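## Task

Using forceps T1, take the vial out of well A8 of vial rack R1 and stand it on the floor of well B7 in tube carrier TC. Then set TC flat within the locators of raised nest N2, oriented so TC's A1 well is at N2's corner labelled A1. Put T1 back in holder H1 with both tips sharing one slot, and H1 upright and flat on its base. Every other vial must still stand in its own R1 well, and R1 must stay seated in its nest. Nothing counts if it only stays in place because the robot holds it. Release everything and move the grippers away at the end.

## Robot and tools

ROBOT AND SCENE. Two arms, left_arm and right_arm, each with a parallel gripper. The words left and right are just names, not sides of a camera picture. TC starts between the arms; N2 is on left_arm's side. Vials are lifted by their caps with forceps T1, which live in holder H1. Well labels are printed on top of R1 and TC: letters for rows, numbers for columns, and a triangle beside A1.

FRAMES. Result poses are in one shared scene frame: origin on the table surface midway between the arms, +z up, +x outward across the table, left_arm on the +y side. Positions are metres, orientation a quaternion in w,x,y,z order. Reported hand positions can be somewhat wrong, worse when an arm reaches far. Each gripper has its own axes: fingers extend along its +z, and close and open along its y. The reported point sits between the finger pads, under 1 cm behind the tips.

THE 14-NUMBER ROW. Every command row holds 14 numbers in [-1, 1], always both arms: dx, dy, dz, rx, ry, rz, opening for left_arm, followed by the same seven for right_arm. The first six are an offset, not a pose: a displacement from the gripper's measured pose, expressed in that gripper's own axes. Scale: 1.0 equals 0.6 m of travel or 180 degrees of turn; rx, ry, rz form a single rotation vector. Opening is absolute, not an offset: +1 is fully open (0.087 m), -1 fully closed.

execute_actions(actions): a list of actions; each action is a table of at most 15 rows, one row per 1/30 s control step. If a table is shorter than 15 rows, its last row repeats to fill the 15 steps. All rows of an action are offsets from the pose measured when that action began (for the first action in a call, the last pose reported in this scene), never from the previous row. An empty list just returns state and images.

move(target, speed, blocking): target is one 14-number row as above, offsets taken from the pose in the most recent result that shows one. The gripper travels a straight line to it; both arms finish together, taking 0.5 to 10 s (cut off at 10 s if longer). speed is path top speed in m/s, 0.002 to 0.5, default 0.25; turning is capped at twice that value in rad/s, and rotation takes the shorter direction. Openings are sent when the move begins. Paths ignore obstacles and the other arm; grippers lag, drift, and may exceed speed, especially near a straight arm. Faster contact hits harder, and aiming farther beyond contact presses harder. The result adds a move: line with the ending (done, off_target, moving, held, fault), any limits (paced means the sent pose was clipped; held means steps were blocked, after which the arm may race), and each gripper's distance from its target. If only one arm is named, the other finished fine. With blocking=false the result arrives after 0.5 s while motion continues; check with wait(0), and call wait or stop before any new execute_actions or move.

wait(seconds): 0 to 10; arms keep their last command, a running move continues and the wait returns early when it ends. stop(): brakes a running move; it needs stopping distance, more when fast; fingers keep moving. zoom_image(camera, region): camera is cam_high, cam_low, cam_left_wrist or cam_right_wrist; region is [x0, y0, x1, y1] in that camera's pixels, origin top-left, no larger than 504 by 504. finished_scene(scene): ends the current scene (give its number) for good and reports success; replying without any tool call ends everything.

CONTROLLER BEHAVIOUR. Each step the commanded pose is clipped to 70 mm and 16 degrees from the measured pose; position wins over orientation when both cannot be met. After an action the arm only continues up to its last clipped pose, so large moves need follow-up commands. Joint friction may leave the gripper up to about 31 mm short, and tiny commands may not move it. Elbows never fully straighten. Hand target lines show where each gripper is currently being driven. A pose unreachable line means the clearance check altered or blocked that arm's command. Joint ranges (rad), base to gripper: waist -2.618 to 3.054, shoulder 0.000 to 3.142, elbow 0.000 to 3.142, wrist pitch -1.571 to 1.571, wrist yaw -1.571 to 1.571, wrist roll -2.094 to 2.094. Because offsets come from measured poses, repeating one against a rigid object does not push harder, but against something yielding it goes further. To keep an arm still, send the offset back to its desired pose in the first call of a reply, then zeros, always with its correct opening.

GRIPPING. grip_measured uses the same scale as the commanded opening; the last Joint positions value is the opening in metres. Readings may be off by about 1 mm per gripper. Holding needs a command below grip_measured: roughly 0.02 lower for a firm grip, less for a light one. Pads give about 20 N each; fast closing squeezes harder and can bounce open.

OTHER READINGS. Joint torques follow the Joint positions order minus the gripper, are nonzero even in free air, and are offset and noisy. Holding loads heats motors: MOTOR HOT from 75 °C; at 90 °C that arm halts for 10 s (that threshold is then off for 5 minutes); at 100 °C the arm and gripper go limp and it falls. Faults appear as FAULT or OVER-TEMPERATURE FAULT lines.

CAMERAS. Four 504x504 images arrive in order cam_high, cam_low, cam_left_wrist, cam_right_wrist, with pinhole-plus-radial calibration (cam_high sits near [0.706, -0.320, 1.205], cam_low near [1.114, -0.130, 0.148]); actual cameras can differ slightly, and changed numbers are listed in results.

AVOID: arms colliding or pressing on each other, anything leaving the table, dropped or slipping items, slams and hard pushes. Brief external tugs on held parts or nudges to loose ones can occur.

Each tool is called after "Call:" as name(argument=value, ...), one argument or row to a line, values as JSON.

## Session

Call:
execute_actions(
  actions=[],
)

Scene clock: 0.00 s.
left_arm: end_effector_position=(+0.2156, +0.0988, +0.2873) grip_measured=+0.998 end_effector_quat_wxyz=(+0.061, -0.519, +0.718, -0.459) | right_arm: end_effector_position=(+0.5043, -0.1460, +0.3086) grip_measured=+1.000 end_effector_quat_wxyz=(+0.656, -0.104, +0.694, +0.279)
Joint positions: left_arm=[ 0.025  0.979  1.096 -0.849  0.547 -1.628  0.087] | right_arm=[-0.189  1.582  1.212  0.388 -0.585  0.263  0.087]
Joint velocities: left_arm=[-0.002 -0.017 -0.002  0.037  0.037 -0.022 -0.   ] | right_arm=[-0.007 -0.007 -0.002  0.007 -0.022  0.007  0.   ]
Joint torques (N m, as the arm reports them, + toward a larger angle): no reading
Motor temperatures (°C, as the motors report them): left_arm=[21 22 22 21 20 22] | right_arm=[20 23 21 20 21 21]
Hand target (left_arm): +0.216, +0.099, +0.287; +0.061, -0.519, +0.718, -0.459
Hand target (right_arm): +0.504, -0.146, +0.309; +0.656, -0.104, +0.694, +0.279

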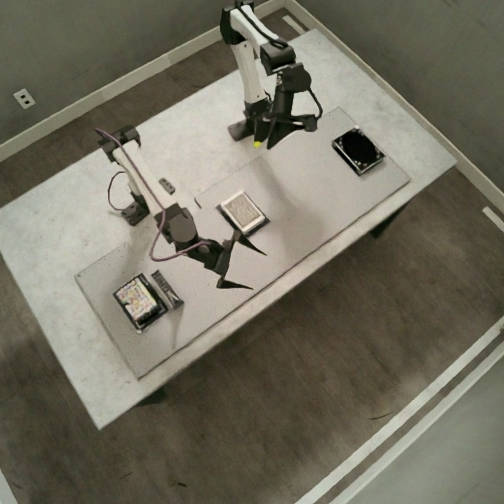

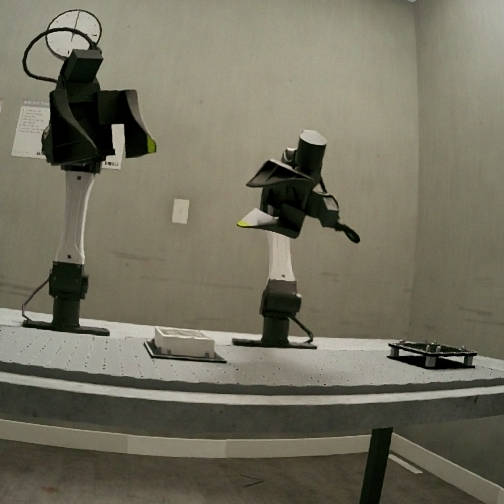

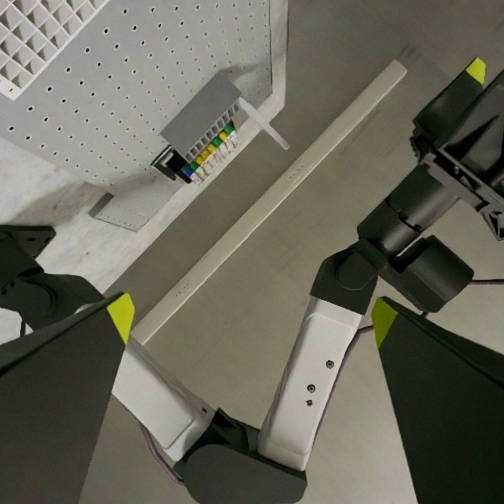

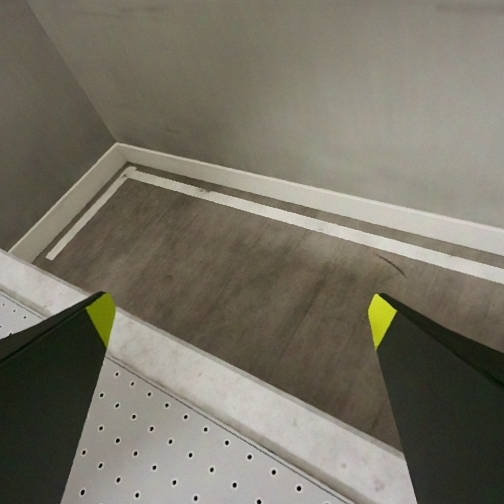

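Call:
zoom_image(
  camera="cam_high",
  region=[90, 250, 210, 350],
)

Call:
zoom_image(
  camera="cam_left_wrist",
  region=[130, 50, 310, 200],
)

Region (90, 250, 210, 350) of cam_high's 504x504 image, scaled by 4.200, with more detail than that image has.

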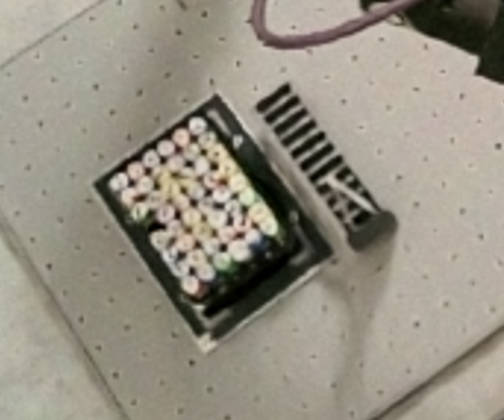

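Region (130, 50, 310, 200) of cam_left_wrist's 504x504 image, scaled by 2.800, with more detail than that image has.

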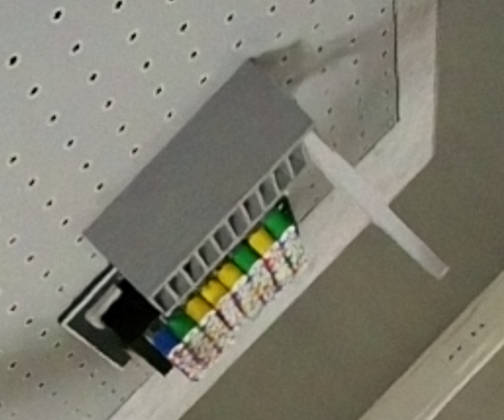

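Call:
move(
  target=[0,0,0,0,0,0,1,-0.009,-0.212,-0.363,0.198,0.466,0.074,1],
)

Scene clock: 5.77 s.
left_arm: end_effector_position=(+0.2156, +0.0988, +0.2873) grip_measured=+0.998 end_effector_quat_wxyz=(+0.061, -0.519, +0.718, -0.459) | right_arm: end_effector_position=(+0.3927, -0.3675, +0.2811) grip_measured=+1.000 end_effector_quat_wxyz=(+0.238, +0.008, +0.969, -0.061)
Joint positions: left_arm=[ 0.025  0.979  1.096 -0.849  0.547 -1.628  0.087] | right_arm=[-0.472  1.989  2.462 -1.547 -0.028 -0.294  0.087]
Joint velocities: left_arm=[-0.002  0.002 -0.002 -0.037 -0.066  0.081  0.   ] | right_arm=[-0.017  0.002 -0.002 -0.022  0.037  0.037  0.   ]
Joint torques (N m, as the arm reports them, + toward a larger angle): left_arm=[ 0.03 -1.52  7.98  1.57  0.34  0.1 ] | right_arm=[  0.17 -12.32   3.79   1.12  -0.03  -0.15]
Motor temperatures (°C, as the motors report them): left_arm=[21 22 24 22 20 22] | right_arm=[20 24 21 21 21 21]
Hand target (left_arm): +0.216, +0.099, +0.287; +0.061, -0.519, +0.718, -0.459
Hand target (right_arm): +0.384, -0.364, +0.277; +0.220, +0.001, +0.973, -0.063
Off the commanded pose (left_arm): 0.000 m, 0 deg.
Off the commanded pose (right_arm): 0.009 m, 28 deg; orientation clipped at the last step of the last action.
joint sent to its limit (right arm) — the command would take joint 4 (wrist pitch) past its lower limit, so that joint was sent only as far as its limit.
move: off_target (right_arm); limits=paced
camera_calibration (this result's frames):
cam_right_wrist: T_world_to_cam=[[-0.0293874, -0.99142, 0.127369, -0.392958], [-0.912154, 0.0787114, 0.402219, 0.290507], [-0.408793, -0.10436, -0.906641, 0.518428], [0, 0, 0, 1]] pos_world=[0.465369, -0.358349, 0.403231]

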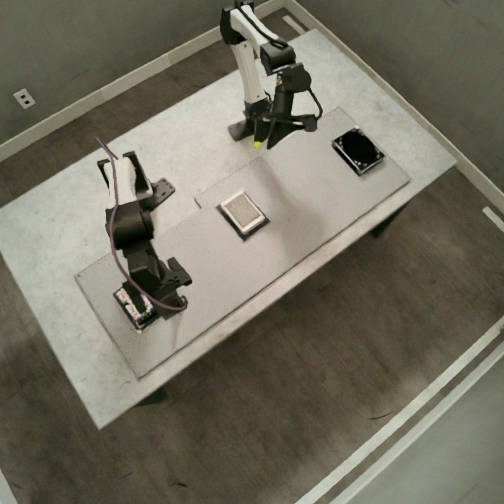

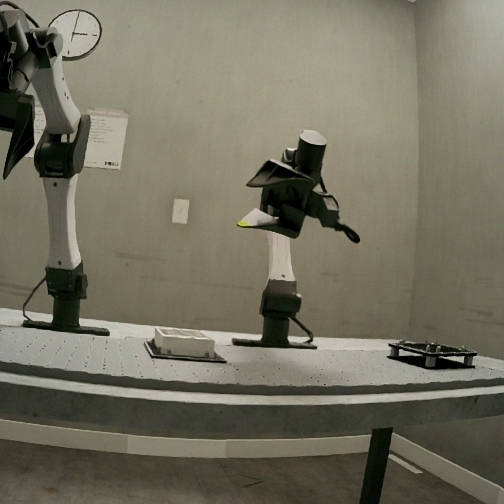

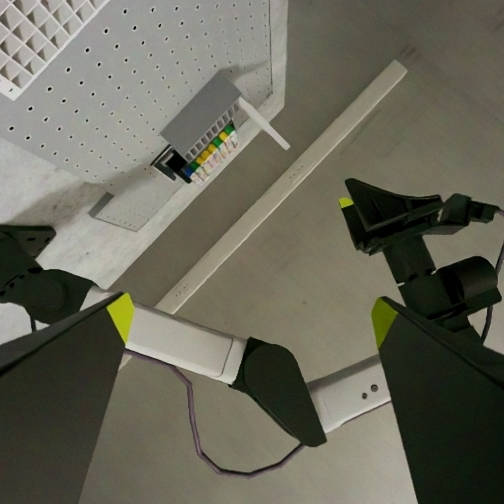

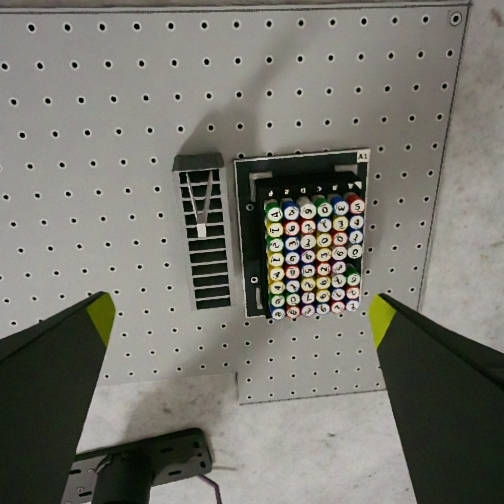

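Call:
move(
  target=[0,0,0,0,0,0,1,0.138,0.042,0.217,-0.038,-0.097,0.010,0.3],
  speed=0.1,
)

Scene clock: 9.43 s.
left_arm: end_effector_position=(+0.2156, +0.0988, +0.2873) grip_measured=+0.998 end_effector_quat_wxyz=(+0.061, -0.519, +0.718, -0.459) | right_arm: end_effector_position=(+0.3852, -0.3604, +0.1278) grip_measured=+0.300 end_effector_quat_wxyz=(+0.381, -0.001, +0.924, -0.003)
Joint positions: left_arm=[ 0.025  0.979  1.096 -0.849  0.547 -1.628  0.087] | right_arm=[-0.573  1.517  1.114 -0.429 -0.285 -0.309  0.057]
Joint velocities: left_arm=[-0.002 -0.017  0.012  0.007 -0.007 -0.007 -0.   ] | right_arm=[-0.012  0.002 -0.007 -0.022  0.007 -0.007  0.   ]
Joint torques (N m, as the arm reports them, + toward a larger angle): left_arm=[ 0.03 -1.4   8.08  1.58  0.3   0.1 ] | right_arm=[-1.22 -9.61  5.64  1.66 -0.24 -0.12]
Motor temperatures (°C, as the motors report them): left_arm=[21 22 24 23 20 22] | right_arm=[20 25 21 21 21 21]
Hand target (left_arm): +0.216, +0.099, +0.287; +0.061, -0.519, +0.718, -0.459
Hand target (right_arm): +0.380, -0.360, +0.126; +0.384, -0.002, +0.924, -0.003
Off the commanded pose (left_arm): 0.000 m, 0 deg.
Off the commanded pose (right_arm): 0.005 m, 0 deg.
move: done
camera_calibration (this result's frames):
cam_right_wrist: T_world_to_cam=[[0.00901874, -0.999688, 0.0232932, -0.371031], [-0.992947, -0.00619919, 0.118398, 0.381572], [-0.118217, -0.0241967, -0.992693, 0.30503], [0, 0, 0, 1]] pos_world=[0.418286, -0.361169, 0.266266]

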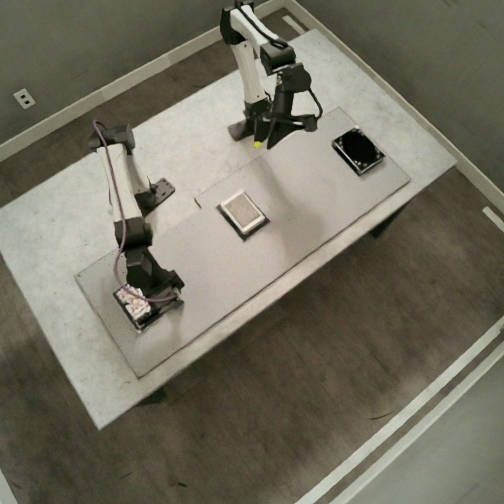

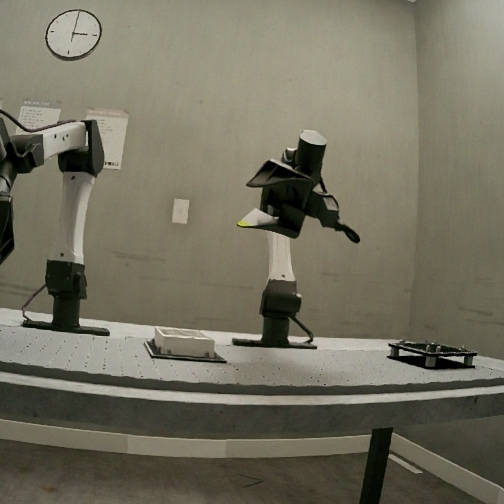

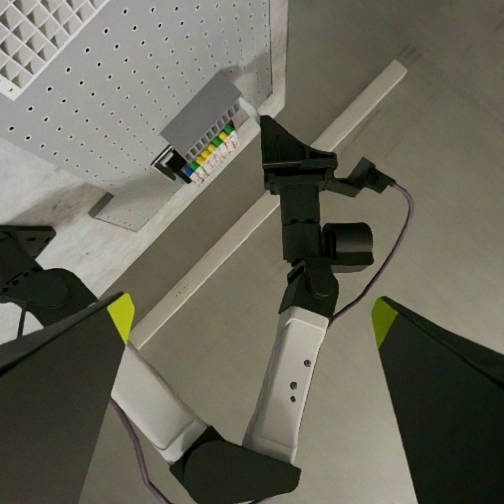

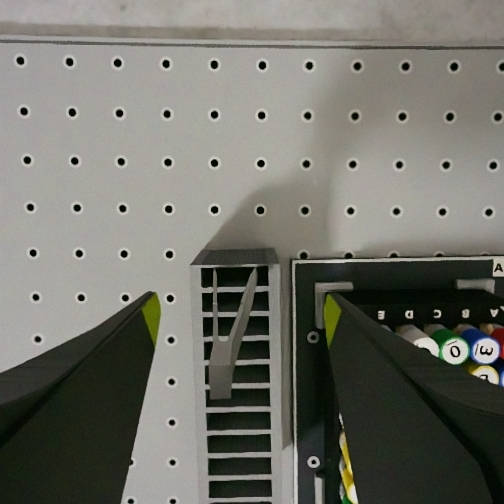

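Call:
move(
  target=[0,0,0,0,0,0,1,0,0.005,0.01,0,0,0,-0.6],
  speed=0.03,
)

Scene clock: 10.70 s.
left_arm: end_effector_position=(+0.2156, +0.0988, +0.2873) grip_measured=+0.998 end_effector_quat_wxyz=(+0.061, -0.519, +0.718, -0.459) | right_arm: end_effector_position=(+0.3883, -0.3590, +0.1294) grip_measured=-0.600 end_effector_quat_wxyz=(+0.386, -0.004, +0.922, -0.004)
Joint positions: left_arm=[ 0.025  0.979  1.096 -0.849  0.547 -1.628  0.087] | right_arm=[-0.567  1.517  1.114 -0.417 -0.286 -0.308  0.018]
Joint velocities: left_arm=[ 0.007 -0.022 -0.022  0.037 -0.022 -0.037 -0.001] | right_arm=[ 0.012 -0.002 -0.002 -0.037 -0.007 -0.022  0.   ]
Joint torques (N m, as the arm reports them, + toward a larger angle): left_arm=[ 0.1  -1.56  7.92  1.62  0.32  0.09] | right_arm=[ 0.07 -7.03  7.18  1.65 -0.12  0.03]
Motor temperatures (°C, as the motors report them): left_arm=[21 22 24 23 20 22] | right_arm=[20 25 22 21 21 21]
Hand target (left_arm): +0.216, +0.099, +0.287; +0.061, -0.519, +0.718, -0.459
Hand target (right_arm): +0.389, -0.358, +0.124; +0.381, -0.001, +0.924, -0.003
Off the commanded pose (left_arm): 0.000 m, 0 deg.
Off the commanded pose (right_arm): 0.006 m, 1 deg.
move: done
camera_calibration (this result's frames):
cam_right_wrist: T_world_to_cam=[[0.0145633, -0.999519, 0.0273984, -0.372334], [-0.994131, -0.0115362, 0.107568, 0.384334], [-0.1072, -0.0288041, -0.99382, 0.30126], [0, 0, 0, 1]] pos_world=[0.419796, -0.359043, 0.268258]

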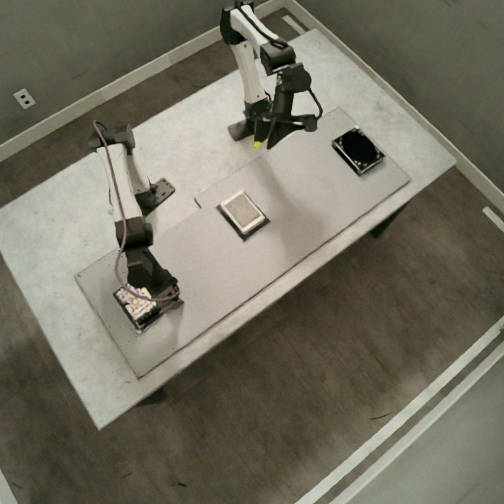

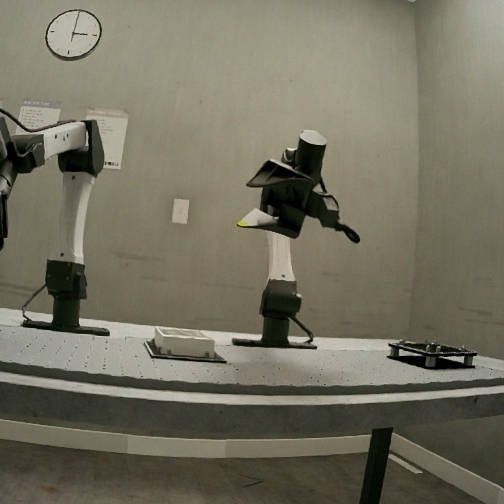

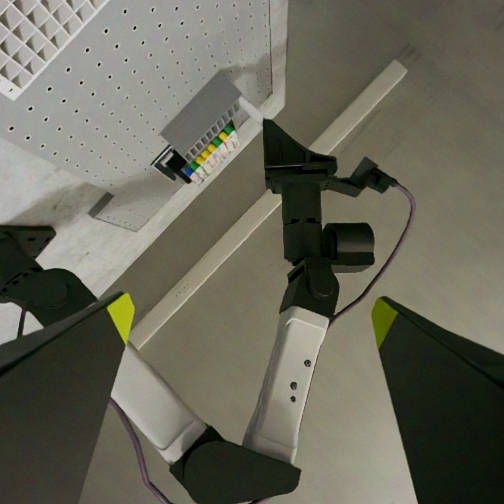

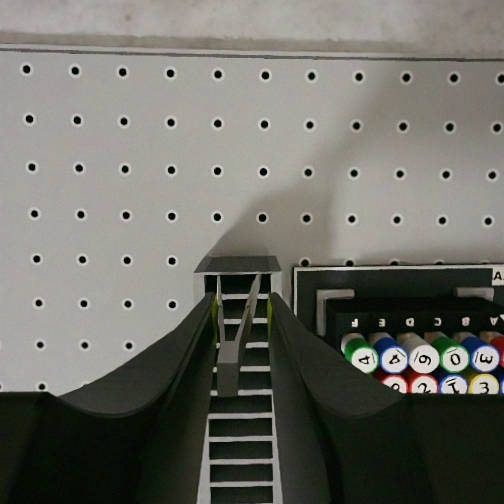

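Close a bit more and lift 0.1 (world up = (-.707,0,-.707) local).

Call:
move(
  target=[0,0,0,0,0,0,1,0,0,0,0,0,0,-0.72],
)

Call:
move(
  target=[0,0,0,0,0,0,1,-0.12,0,-0.12,0,0,0,-0.72],
  speed=0.06,
)

Scene clock: 11.77 s.
left_arm: end_effector_position=(+0.2156, +0.0988, +0.2873) grip_measured=+0.998 end_effector_quat_wxyz=(+0.061, -0.519, +0.718, -0.459) | right_arm: end_effector_position=(+0.3885, -0.3591, +0.1295) grip_measured=-0.720 end_effector_quat_wxyz=(+0.387, -0.004, +0.922, -0.004)
Joint positions: left_arm=[ 0.025  0.979  1.096 -0.849  0.547 -1.628  0.087] | right_arm=[-0.567  1.517  1.114 -0.416 -0.286 -0.308  0.012]
Joint velocities: left_arm=[ 0.002 -0.012 -0.007  0.037 -0.007 -0.007  0.   ] | right_arm=[-0.022 -0.002 -0.012 -0.037 -0.022 -0.007  0.   ]
Joint torques (N m, as the arm reports them, + toward a larger angle): left_arm=[ 0.06 -1.54  8.02  1.61  0.33  0.07] | right_arm=[-0.53 -8.22  7.96  1.61 -0.21 -0.04]
Motor temperatures (°C, as the motors report them): left_arm=[21 22 25 23 20 22] | right_arm=[20 26 22 21 21 21]
Hand target (left_arm): +0.216, +0.099, +0.287; +0.061, -0.519, +0.718, -0.459
Hand target (right_arm): +0.388, -0.359, +0.129; +0.386, -0.004, +0.922, -0.004
Off the commanded pose (left_arm): 0.000 m, 0 deg.
Off the commanded pose (right_arm): 0.000 m, 0 deg.
move: done
camera_calibration (this result's frames):
cam_right_wrist: T_world_to_cam=[[0.0142671, -0.999517, 0.0276003, -0.372331], [-0.994246, -0.0112503, 0.106526, 0.384814], [-0.106164, -0.0289613, -0.993927, 0.300994], [0, 0, 0, 1]] pos_world=[0.419866, -0.359104, 0.26845]

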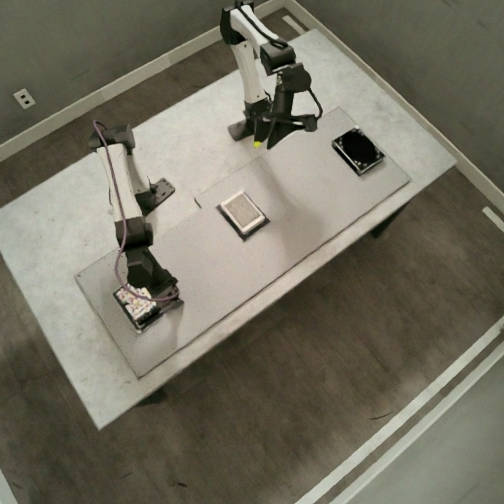

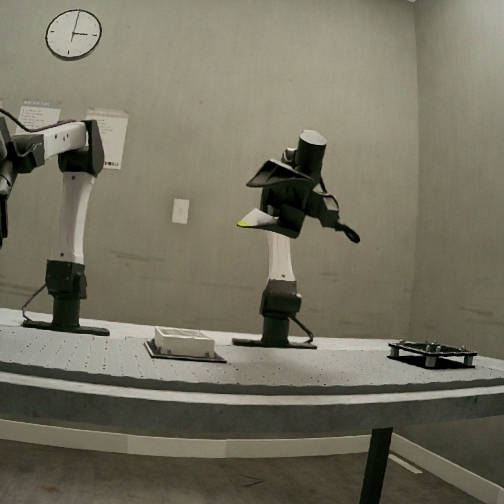

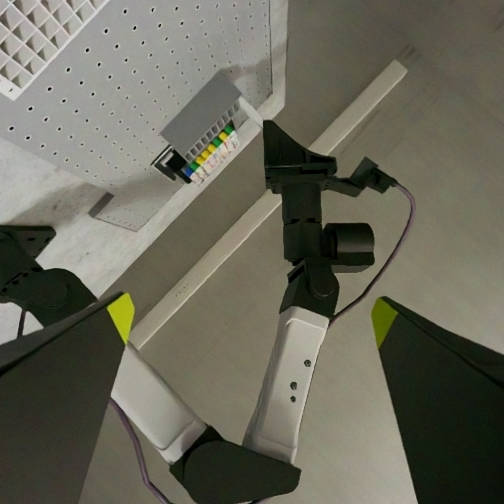

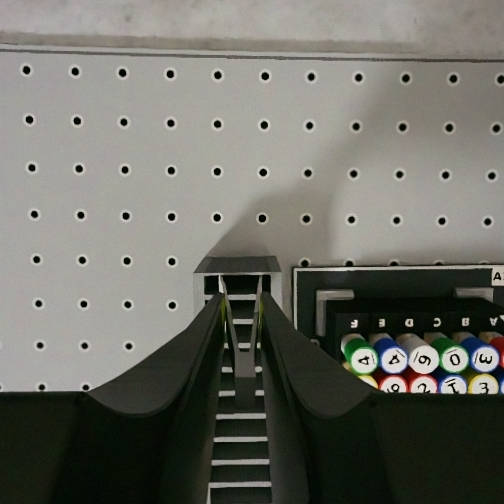

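Scene clock: 14.00 s.
left_arm: end_effector_position=(+0.2156, +0.0988, +0.2873) grip_measured=+0.998 end_effector_quat_wxyz=(+0.061, -0.519, +0.718, -0.459) | right_arm: end_effector_position=(+0.3889, -0.3593, +0.2326) grip_measured=-0.720 end_effector_quat_wxyz=(+0.395, -0.006, +0.918, -0.008)
Joint positions: left_arm=[ 0.025  0.979  1.096 -0.849  0.547 -1.628  0.087] | right_arm=[-0.567  1.517  1.514 -0.795 -0.286 -0.308  0.012]
Joint velocities: left_arm=[ 0.007 -0.007  0.012 -0.022 -0.022  0.051  0.001] | right_arm=[ 0.002 -0.002 -0.007  0.037 -0.007 -0.022 -0.001]
Joint torques (N m, as the arm reports them, + toward a larger angle): left_arm=[ 0.14 -1.62  7.97  1.6   0.3   0.11] | right_arm=[-0.32 -7.13  9.31  1.44 -0.21 -0.02]
Motor temperatures (°C, as the motors report them): left_arm=[21 22 25 24 20 22] | right_arm=[20 26 22 22 21 21]
Hand target (left_arm): +0.216, +0.099, +0.287; +0.061, -0.519, +0.718, -0.459
Hand target (right_arm): +0.388, -0.358, +0.231; +0.387, -0.004, +0.922, -0.004
Off the commanded pose (left_arm): 0.000 m, 0 deg.
Off the commanded pose (right_arm): 0.002 m, 1 deg.
move: done
camera_calibration (this result's frames):
cam_right_wrist: T_world_to_cam=[[0.0136658, -0.999254, 0.0361195, -0.37703], [-0.99608, -0.0104475, 0.0878357, 0.379634], [-0.0873928, -0.0371782, -0.99548, 0.393528], [0, 0, 0, 1]] pos_world=[0.41769, -0.358152, 0.372022]

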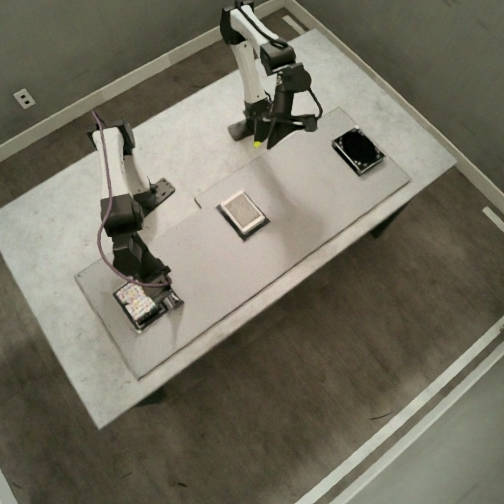

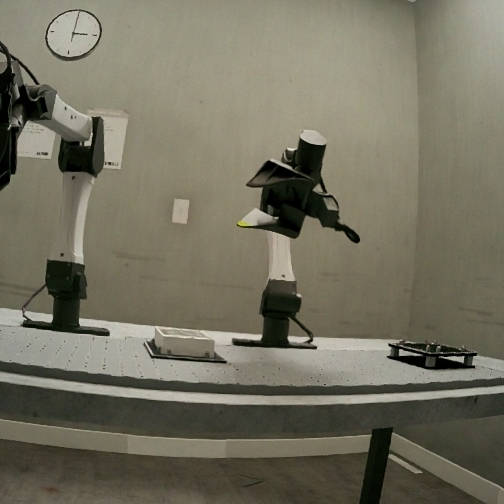

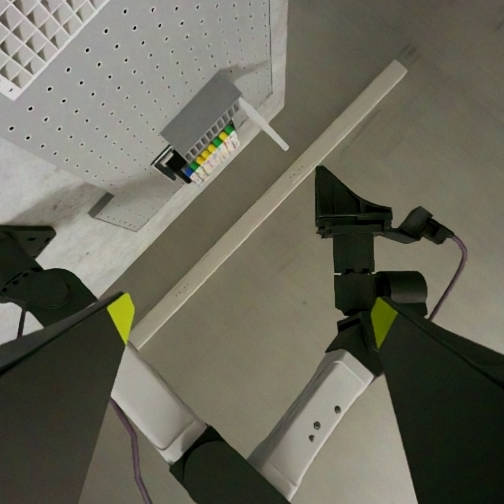

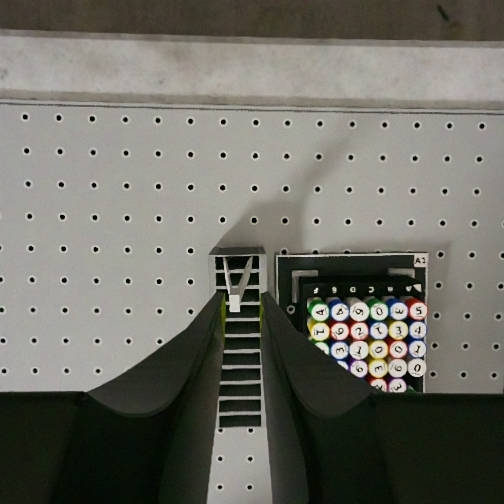

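Call:
move(
  target=[0,0,0,0,0,0,1,0.126,0,0.145,0,-0.005,0,-0.2],
  speed=0.06,
)

Call:
move(
  target=[0,0,0,0,0,0,1,0,0,0,0,0,0,-0.72],
)

Call:
move(
  target=[0,0,0,0,0,0,1,-0.05,0,-0.05,0,0,0,-0.72],
  speed=0.04,
)

Scene clock: 17.07 s.
left_arm: end_effector_position=(+0.2156, +0.0988, +0.2873) grip_measured=+0.998 end_effector_quat_wxyz=(+0.061, -0.519, +0.718, -0.459) | right_arm: end_effector_position=(+0.4024, -0.3652, +0.1371) grip_measured=-0.200 end_effector_quat_wxyz=(+0.420, -0.010, +0.907, -0.019)
Joint positions: left_arm=[ 0.025  0.979  1.096 -0.849  0.547 -1.628  0.087] | right_arm=[-0.567  1.517  1.098 -0.321 -0.286 -0.308  0.035]
Joint velocities: left_arm=[ 0.002 -0.002  0.002 -0.037 -0.095  0.037  0.001] | right_arm=[-0.002 -0.002  0.012 -0.051 -0.022 -0.007 -0.001]
Joint torques (N m, as the arm reports them, + toward a larger angle): left_arm=[ 0.03 -1.46  8.    1.61  0.32  0.08] | right_arm=[-0.09 -6.15  5.87  1.75 -0.21  0.02]
Motor temperatures (°C, as the motors report them): left_arm=[21 22 25 24 20 22] | right_arm=[20 26 22 22 21 21]
Hand target (left_arm): +0.216, +0.099, +0.287; +0.061, -0.519, +0.718, -0.459
Hand target (right_arm): +0.399, -0.361, +0.118; +0.402, -0.006, +0.915, -0.008
Off the commanded pose (left_arm): 0.000 m, 0 deg.
Off the commanded pose (right_arm): 0.020 m, 3 deg.
move: off_target (right_arm)
camera_calibration (this result's frames):
cam_right_wrist: T_world_to_cam=[[0.0110911, -0.998127, 0.0601619, -0.381496], [-0.999357, -0.00901312, 0.0347026, 0.410481], [-0.0340954, -0.0605081, -0.997585, 0.269764], [0, 0, 0, 1]] pos_world=[0.423646, -0.360759, 0.27782]

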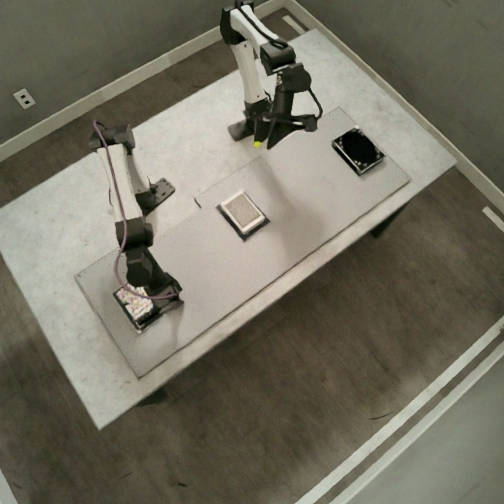

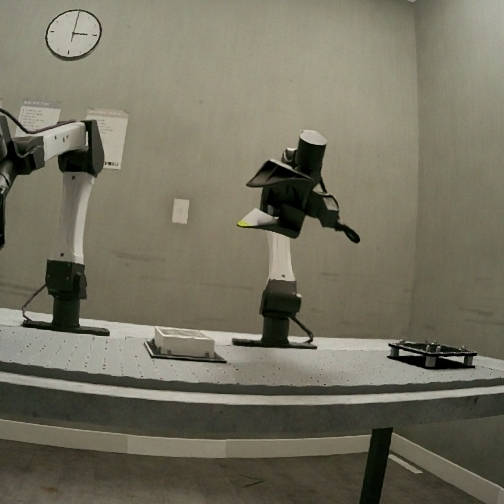

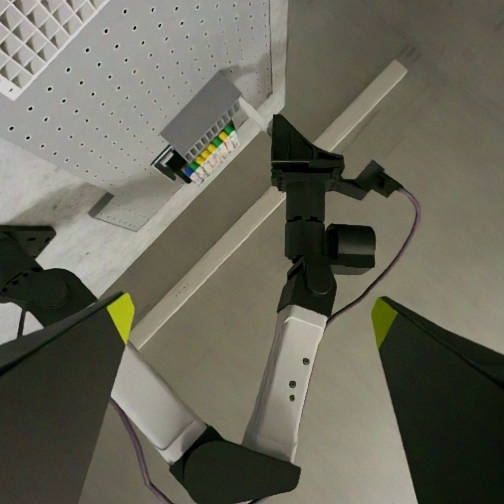

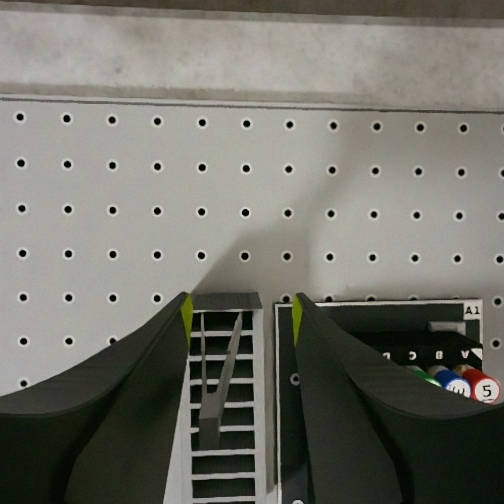

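Scene clock: 17.57 s.
left_arm: end_effector_position=(+0.2156, +0.0988, +0.2873) grip_measured=+0.998 end_effector_quat_wxyz=(+0.061, -0.519, +0.718, -0.459) | right_arm: end_effector_position=(+0.4024, -0.3652, +0.1371) grip_measured=-0.720 end_effector_quat_wxyz=(+0.420, -0.010, +0.907, -0.019)
Joint positions: left_arm=[ 0.025  0.979  1.096 -0.849  0.547 -1.628  0.087] | right_arm=[-0.567  1.517  1.098 -0.32  -0.286 -0.308  0.012]
Joint velocities: left_arm=[-0.022 -0.002  0.017 -0.037 -0.037 -0.022 -0.   ] | right_arm=[-0.012  0.002  0.017  0.037  0.051 -0.022 -0.   ]
Joint torques (N m, as the arm reports them, + toward a larger angle): left_arm=[ 0.05 -1.55  7.9   1.59  0.33  0.11] | right_arm=[-0.48 -8.32  7.87  1.68 -0.17 -0.02]
Motor temperatures (°C, as the motors report them): left_arm=[21 22 25 24 20 22] | right_arm=[20 26 22 22 21 21]
Hand target (left_arm): +0.216, +0.099, +0.287; +0.061, -0.519, +0.718, -0.459
Hand target (right_arm): +0.402, -0.365, +0.137; +0.420, -0.010, +0.907, -0.019
Off the commanded pose (left_arm): 0.000 m, 0 deg.
Off the commanded pose (right_arm): 0.000 m, 0 deg.
move: done
camera_calibration (this result's frames):
cam_right_wrist: T_world_to_cam=[[0.0110701, -0.998118, 0.0603185, -0.38154], [-0.999369, -0.00900784, 0.0343547, 0.410601], [-0.0337467, -0.0606607, -0.997588, 0.269628], [0, 0, 0, 1]] pos_world=[0.423665, -0.360767, 0.277885]

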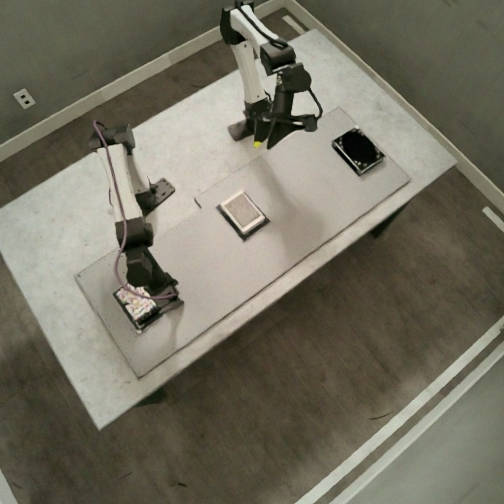

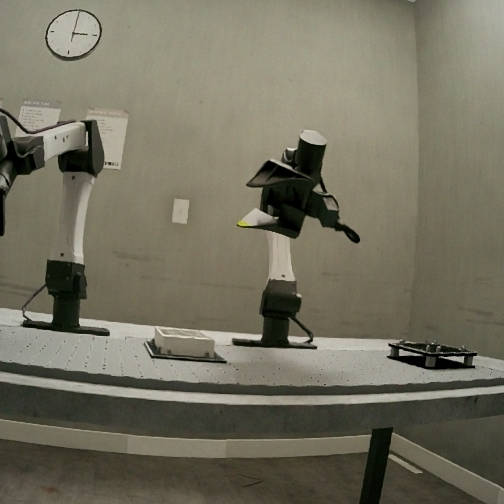

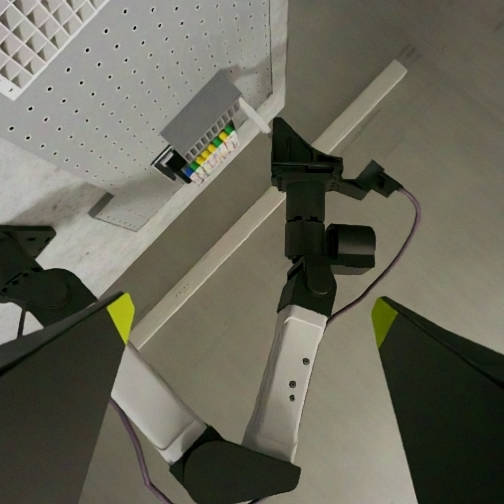

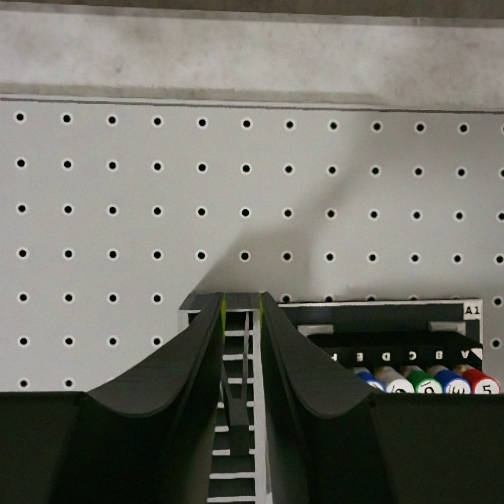

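Scene clock: 19.10 s.
left_arm: end_effector_position=(+0.2156, +0.0988, +0.2873) grip_measured=+0.998 end_effector_quat_wxyz=(+0.061, -0.519, +0.718, -0.459) | right_arm: end_effector_position=(+0.4010, -0.3646, +0.1709) grip_measured=-0.720 end_effector_quat_wxyz=(+0.418, -0.010, +0.908, -0.018)
Joint positions: left_arm=[ 0.025  0.979  1.096 -0.849  0.547 -1.628  0.087] | right_arm=[-0.567  1.5    1.22  -0.464 -0.286 -0.308  0.012]
Joint velocities: left_arm=[-0.022 -0.012  0.017  0.051  0.022 -0.007 -0.   ] | right_arm=[ 0.002  0.007 -0.017 -0.066  0.037  0.007 -0.   ]
Joint torques (N m, as the arm reports them, + toward a larger angle): left_arm=[ 0.06 -1.43  7.89  1.6   0.34  0.12] | right_arm=[-0.37 -9.07  9.49  1.48 -0.16 -0.03]
Motor temperatures (°C, as the motors report them): left_arm=[21 22 26 24 20 22] | right_arm=[20 26 23 22 21 21]
Hand target (left_arm): +0.216, +0.099, +0.287; +0.061, -0.519, +0.718, -0.459
Hand target (right_arm): +0.399, -0.363, +0.179; +0.420, -0.010, +0.907, -0.019
Off the commanded pose (left_arm): 0.000 m, 0 deg.
Off the commanded pose (right_arm): 0.009 m, 0 deg.
move: done
camera_calibration (this result's frames):
cam_right_wrist: T_world_to_cam=[[0.0113395, -0.998236, 0.0582826, -0.382736], [-0.999203, -0.00908065, 0.0388765, 0.407148], [-0.0382787, -0.058677, -0.997543, 0.305814], [0, 0, 0, 1]] pos_world=[0.422869, -0.360419, 0.311541]

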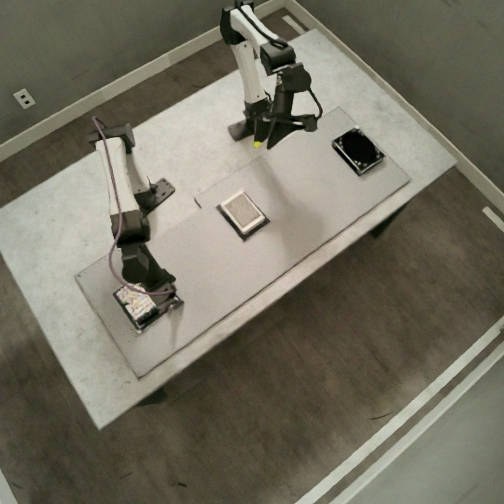

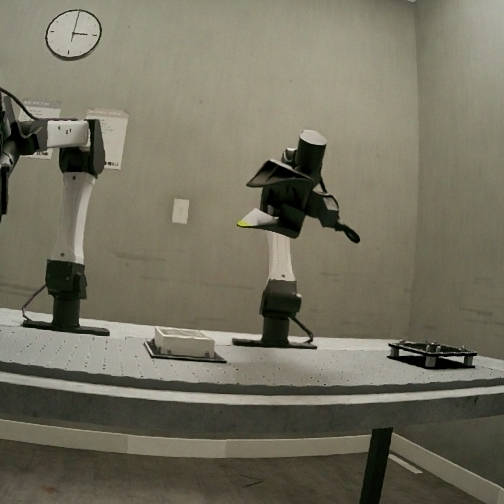

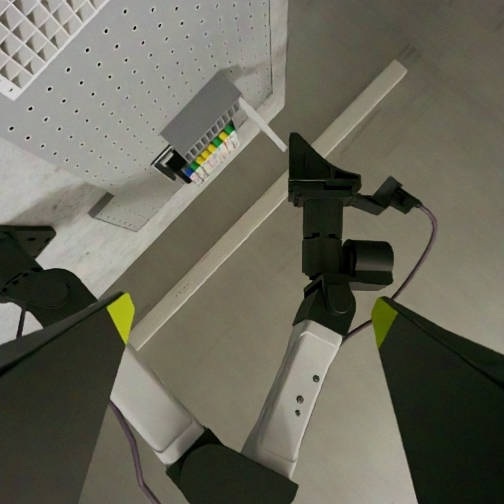

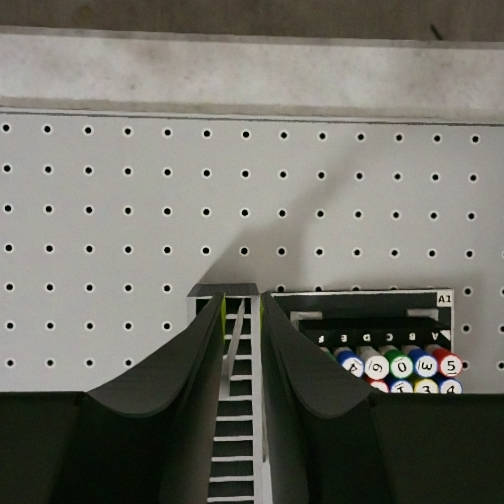

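Call:
move(
  target=[0,0,0,0,0,0,1,0.107,0.012,0.055,0,0.025,0,-0.1],
  speed=0.1,
)

Scene clock: 21.07 s.
left_arm: end_effector_position=(+0.2156, +0.0988, +0.2873) grip_measured=+0.998 end_effector_quat_wxyz=(+0.061, -0.519, +0.718, -0.459) | right_arm: end_effector_position=(+0.3877, -0.3623, +0.1183) grip_measured=-0.100 end_effector_quat_wxyz=(+0.400, -0.006, +0.916, -0.020)
Joint positions: left_arm=[ 0.025  0.979  1.096 -0.849  0.547 -1.628  0.087] | right_arm=[-0.567  1.5    1.033 -0.315 -0.268 -0.313  0.039]
Joint velocities: left_arm=[ 0.002  0.007 -0.007  0.007  0.051  0.022 -0.   ] | right_arm=[-0.022 -0.007  0.002  0.022 -0.037 -0.022 -0.   ]
Joint torques (N m, as the arm reports them, + toward a larger angle): left_arm=[ 0.06 -1.44  8.05  1.59  0.34  0.11] | right_arm=[ 0.02 -6.03  5.84  1.73 -0.11 -0.14]
Motor temperatures (°C, as the motors report them): left_arm=[21 22 26 24 20 22] | right_arm=[20 27 23 22 21 21]
Hand target (left_arm): +0.216, +0.099, +0.287; +0.061, -0.519, +0.718, -0.459
Hand target (right_arm): +0.384, -0.360, +0.101; +0.382, -0.009, +0.924, -0.018
Off the commanded pose (left_arm): 0.000 m, 0 deg.
Off the commanded pose (right_arm): 0.018 m, 2 deg.
move: off_target (right_arm)
camera_calibration (this result's frames):
cam_right_wrist: T_world_to_cam=[[0.00424339, -0.998289, 0.058324, -0.374545], [-0.99694, 0.000329686, 0.0781758, 0.393759], [-0.0780613, -0.0584773, -0.995232, 0.268155], [0, 0, 0, 1]] pos_world=[0.415075, -0.358353, 0.257939]

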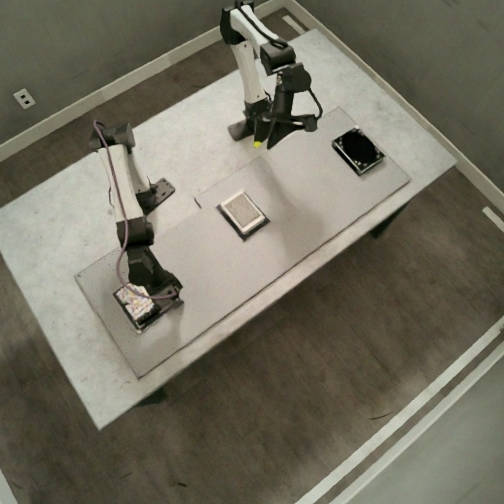

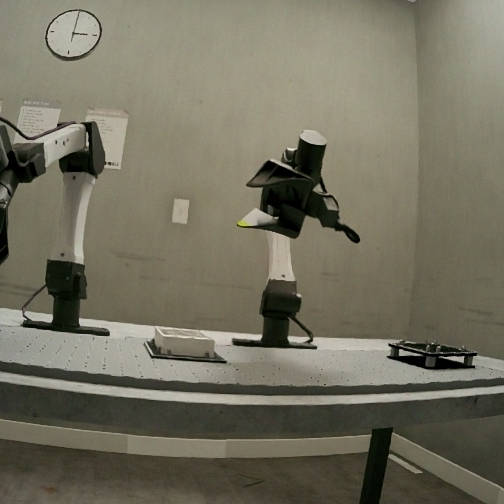

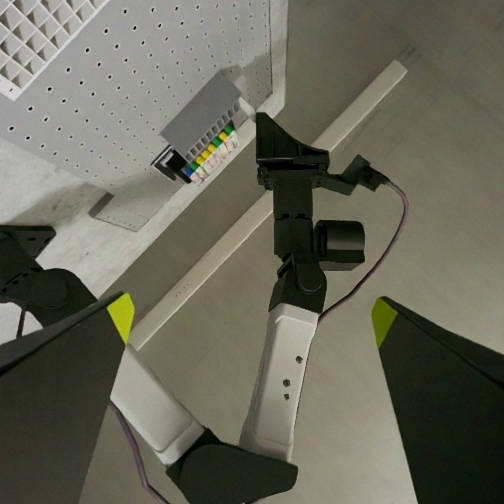

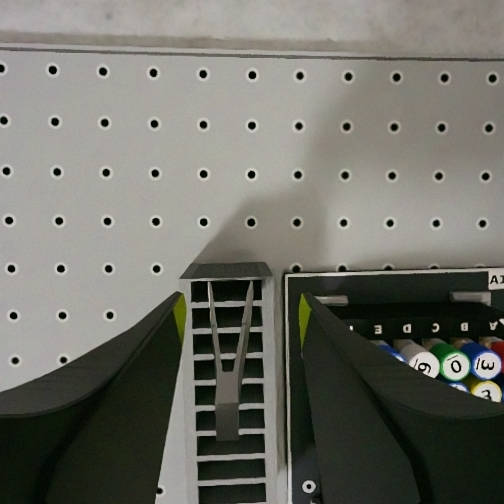

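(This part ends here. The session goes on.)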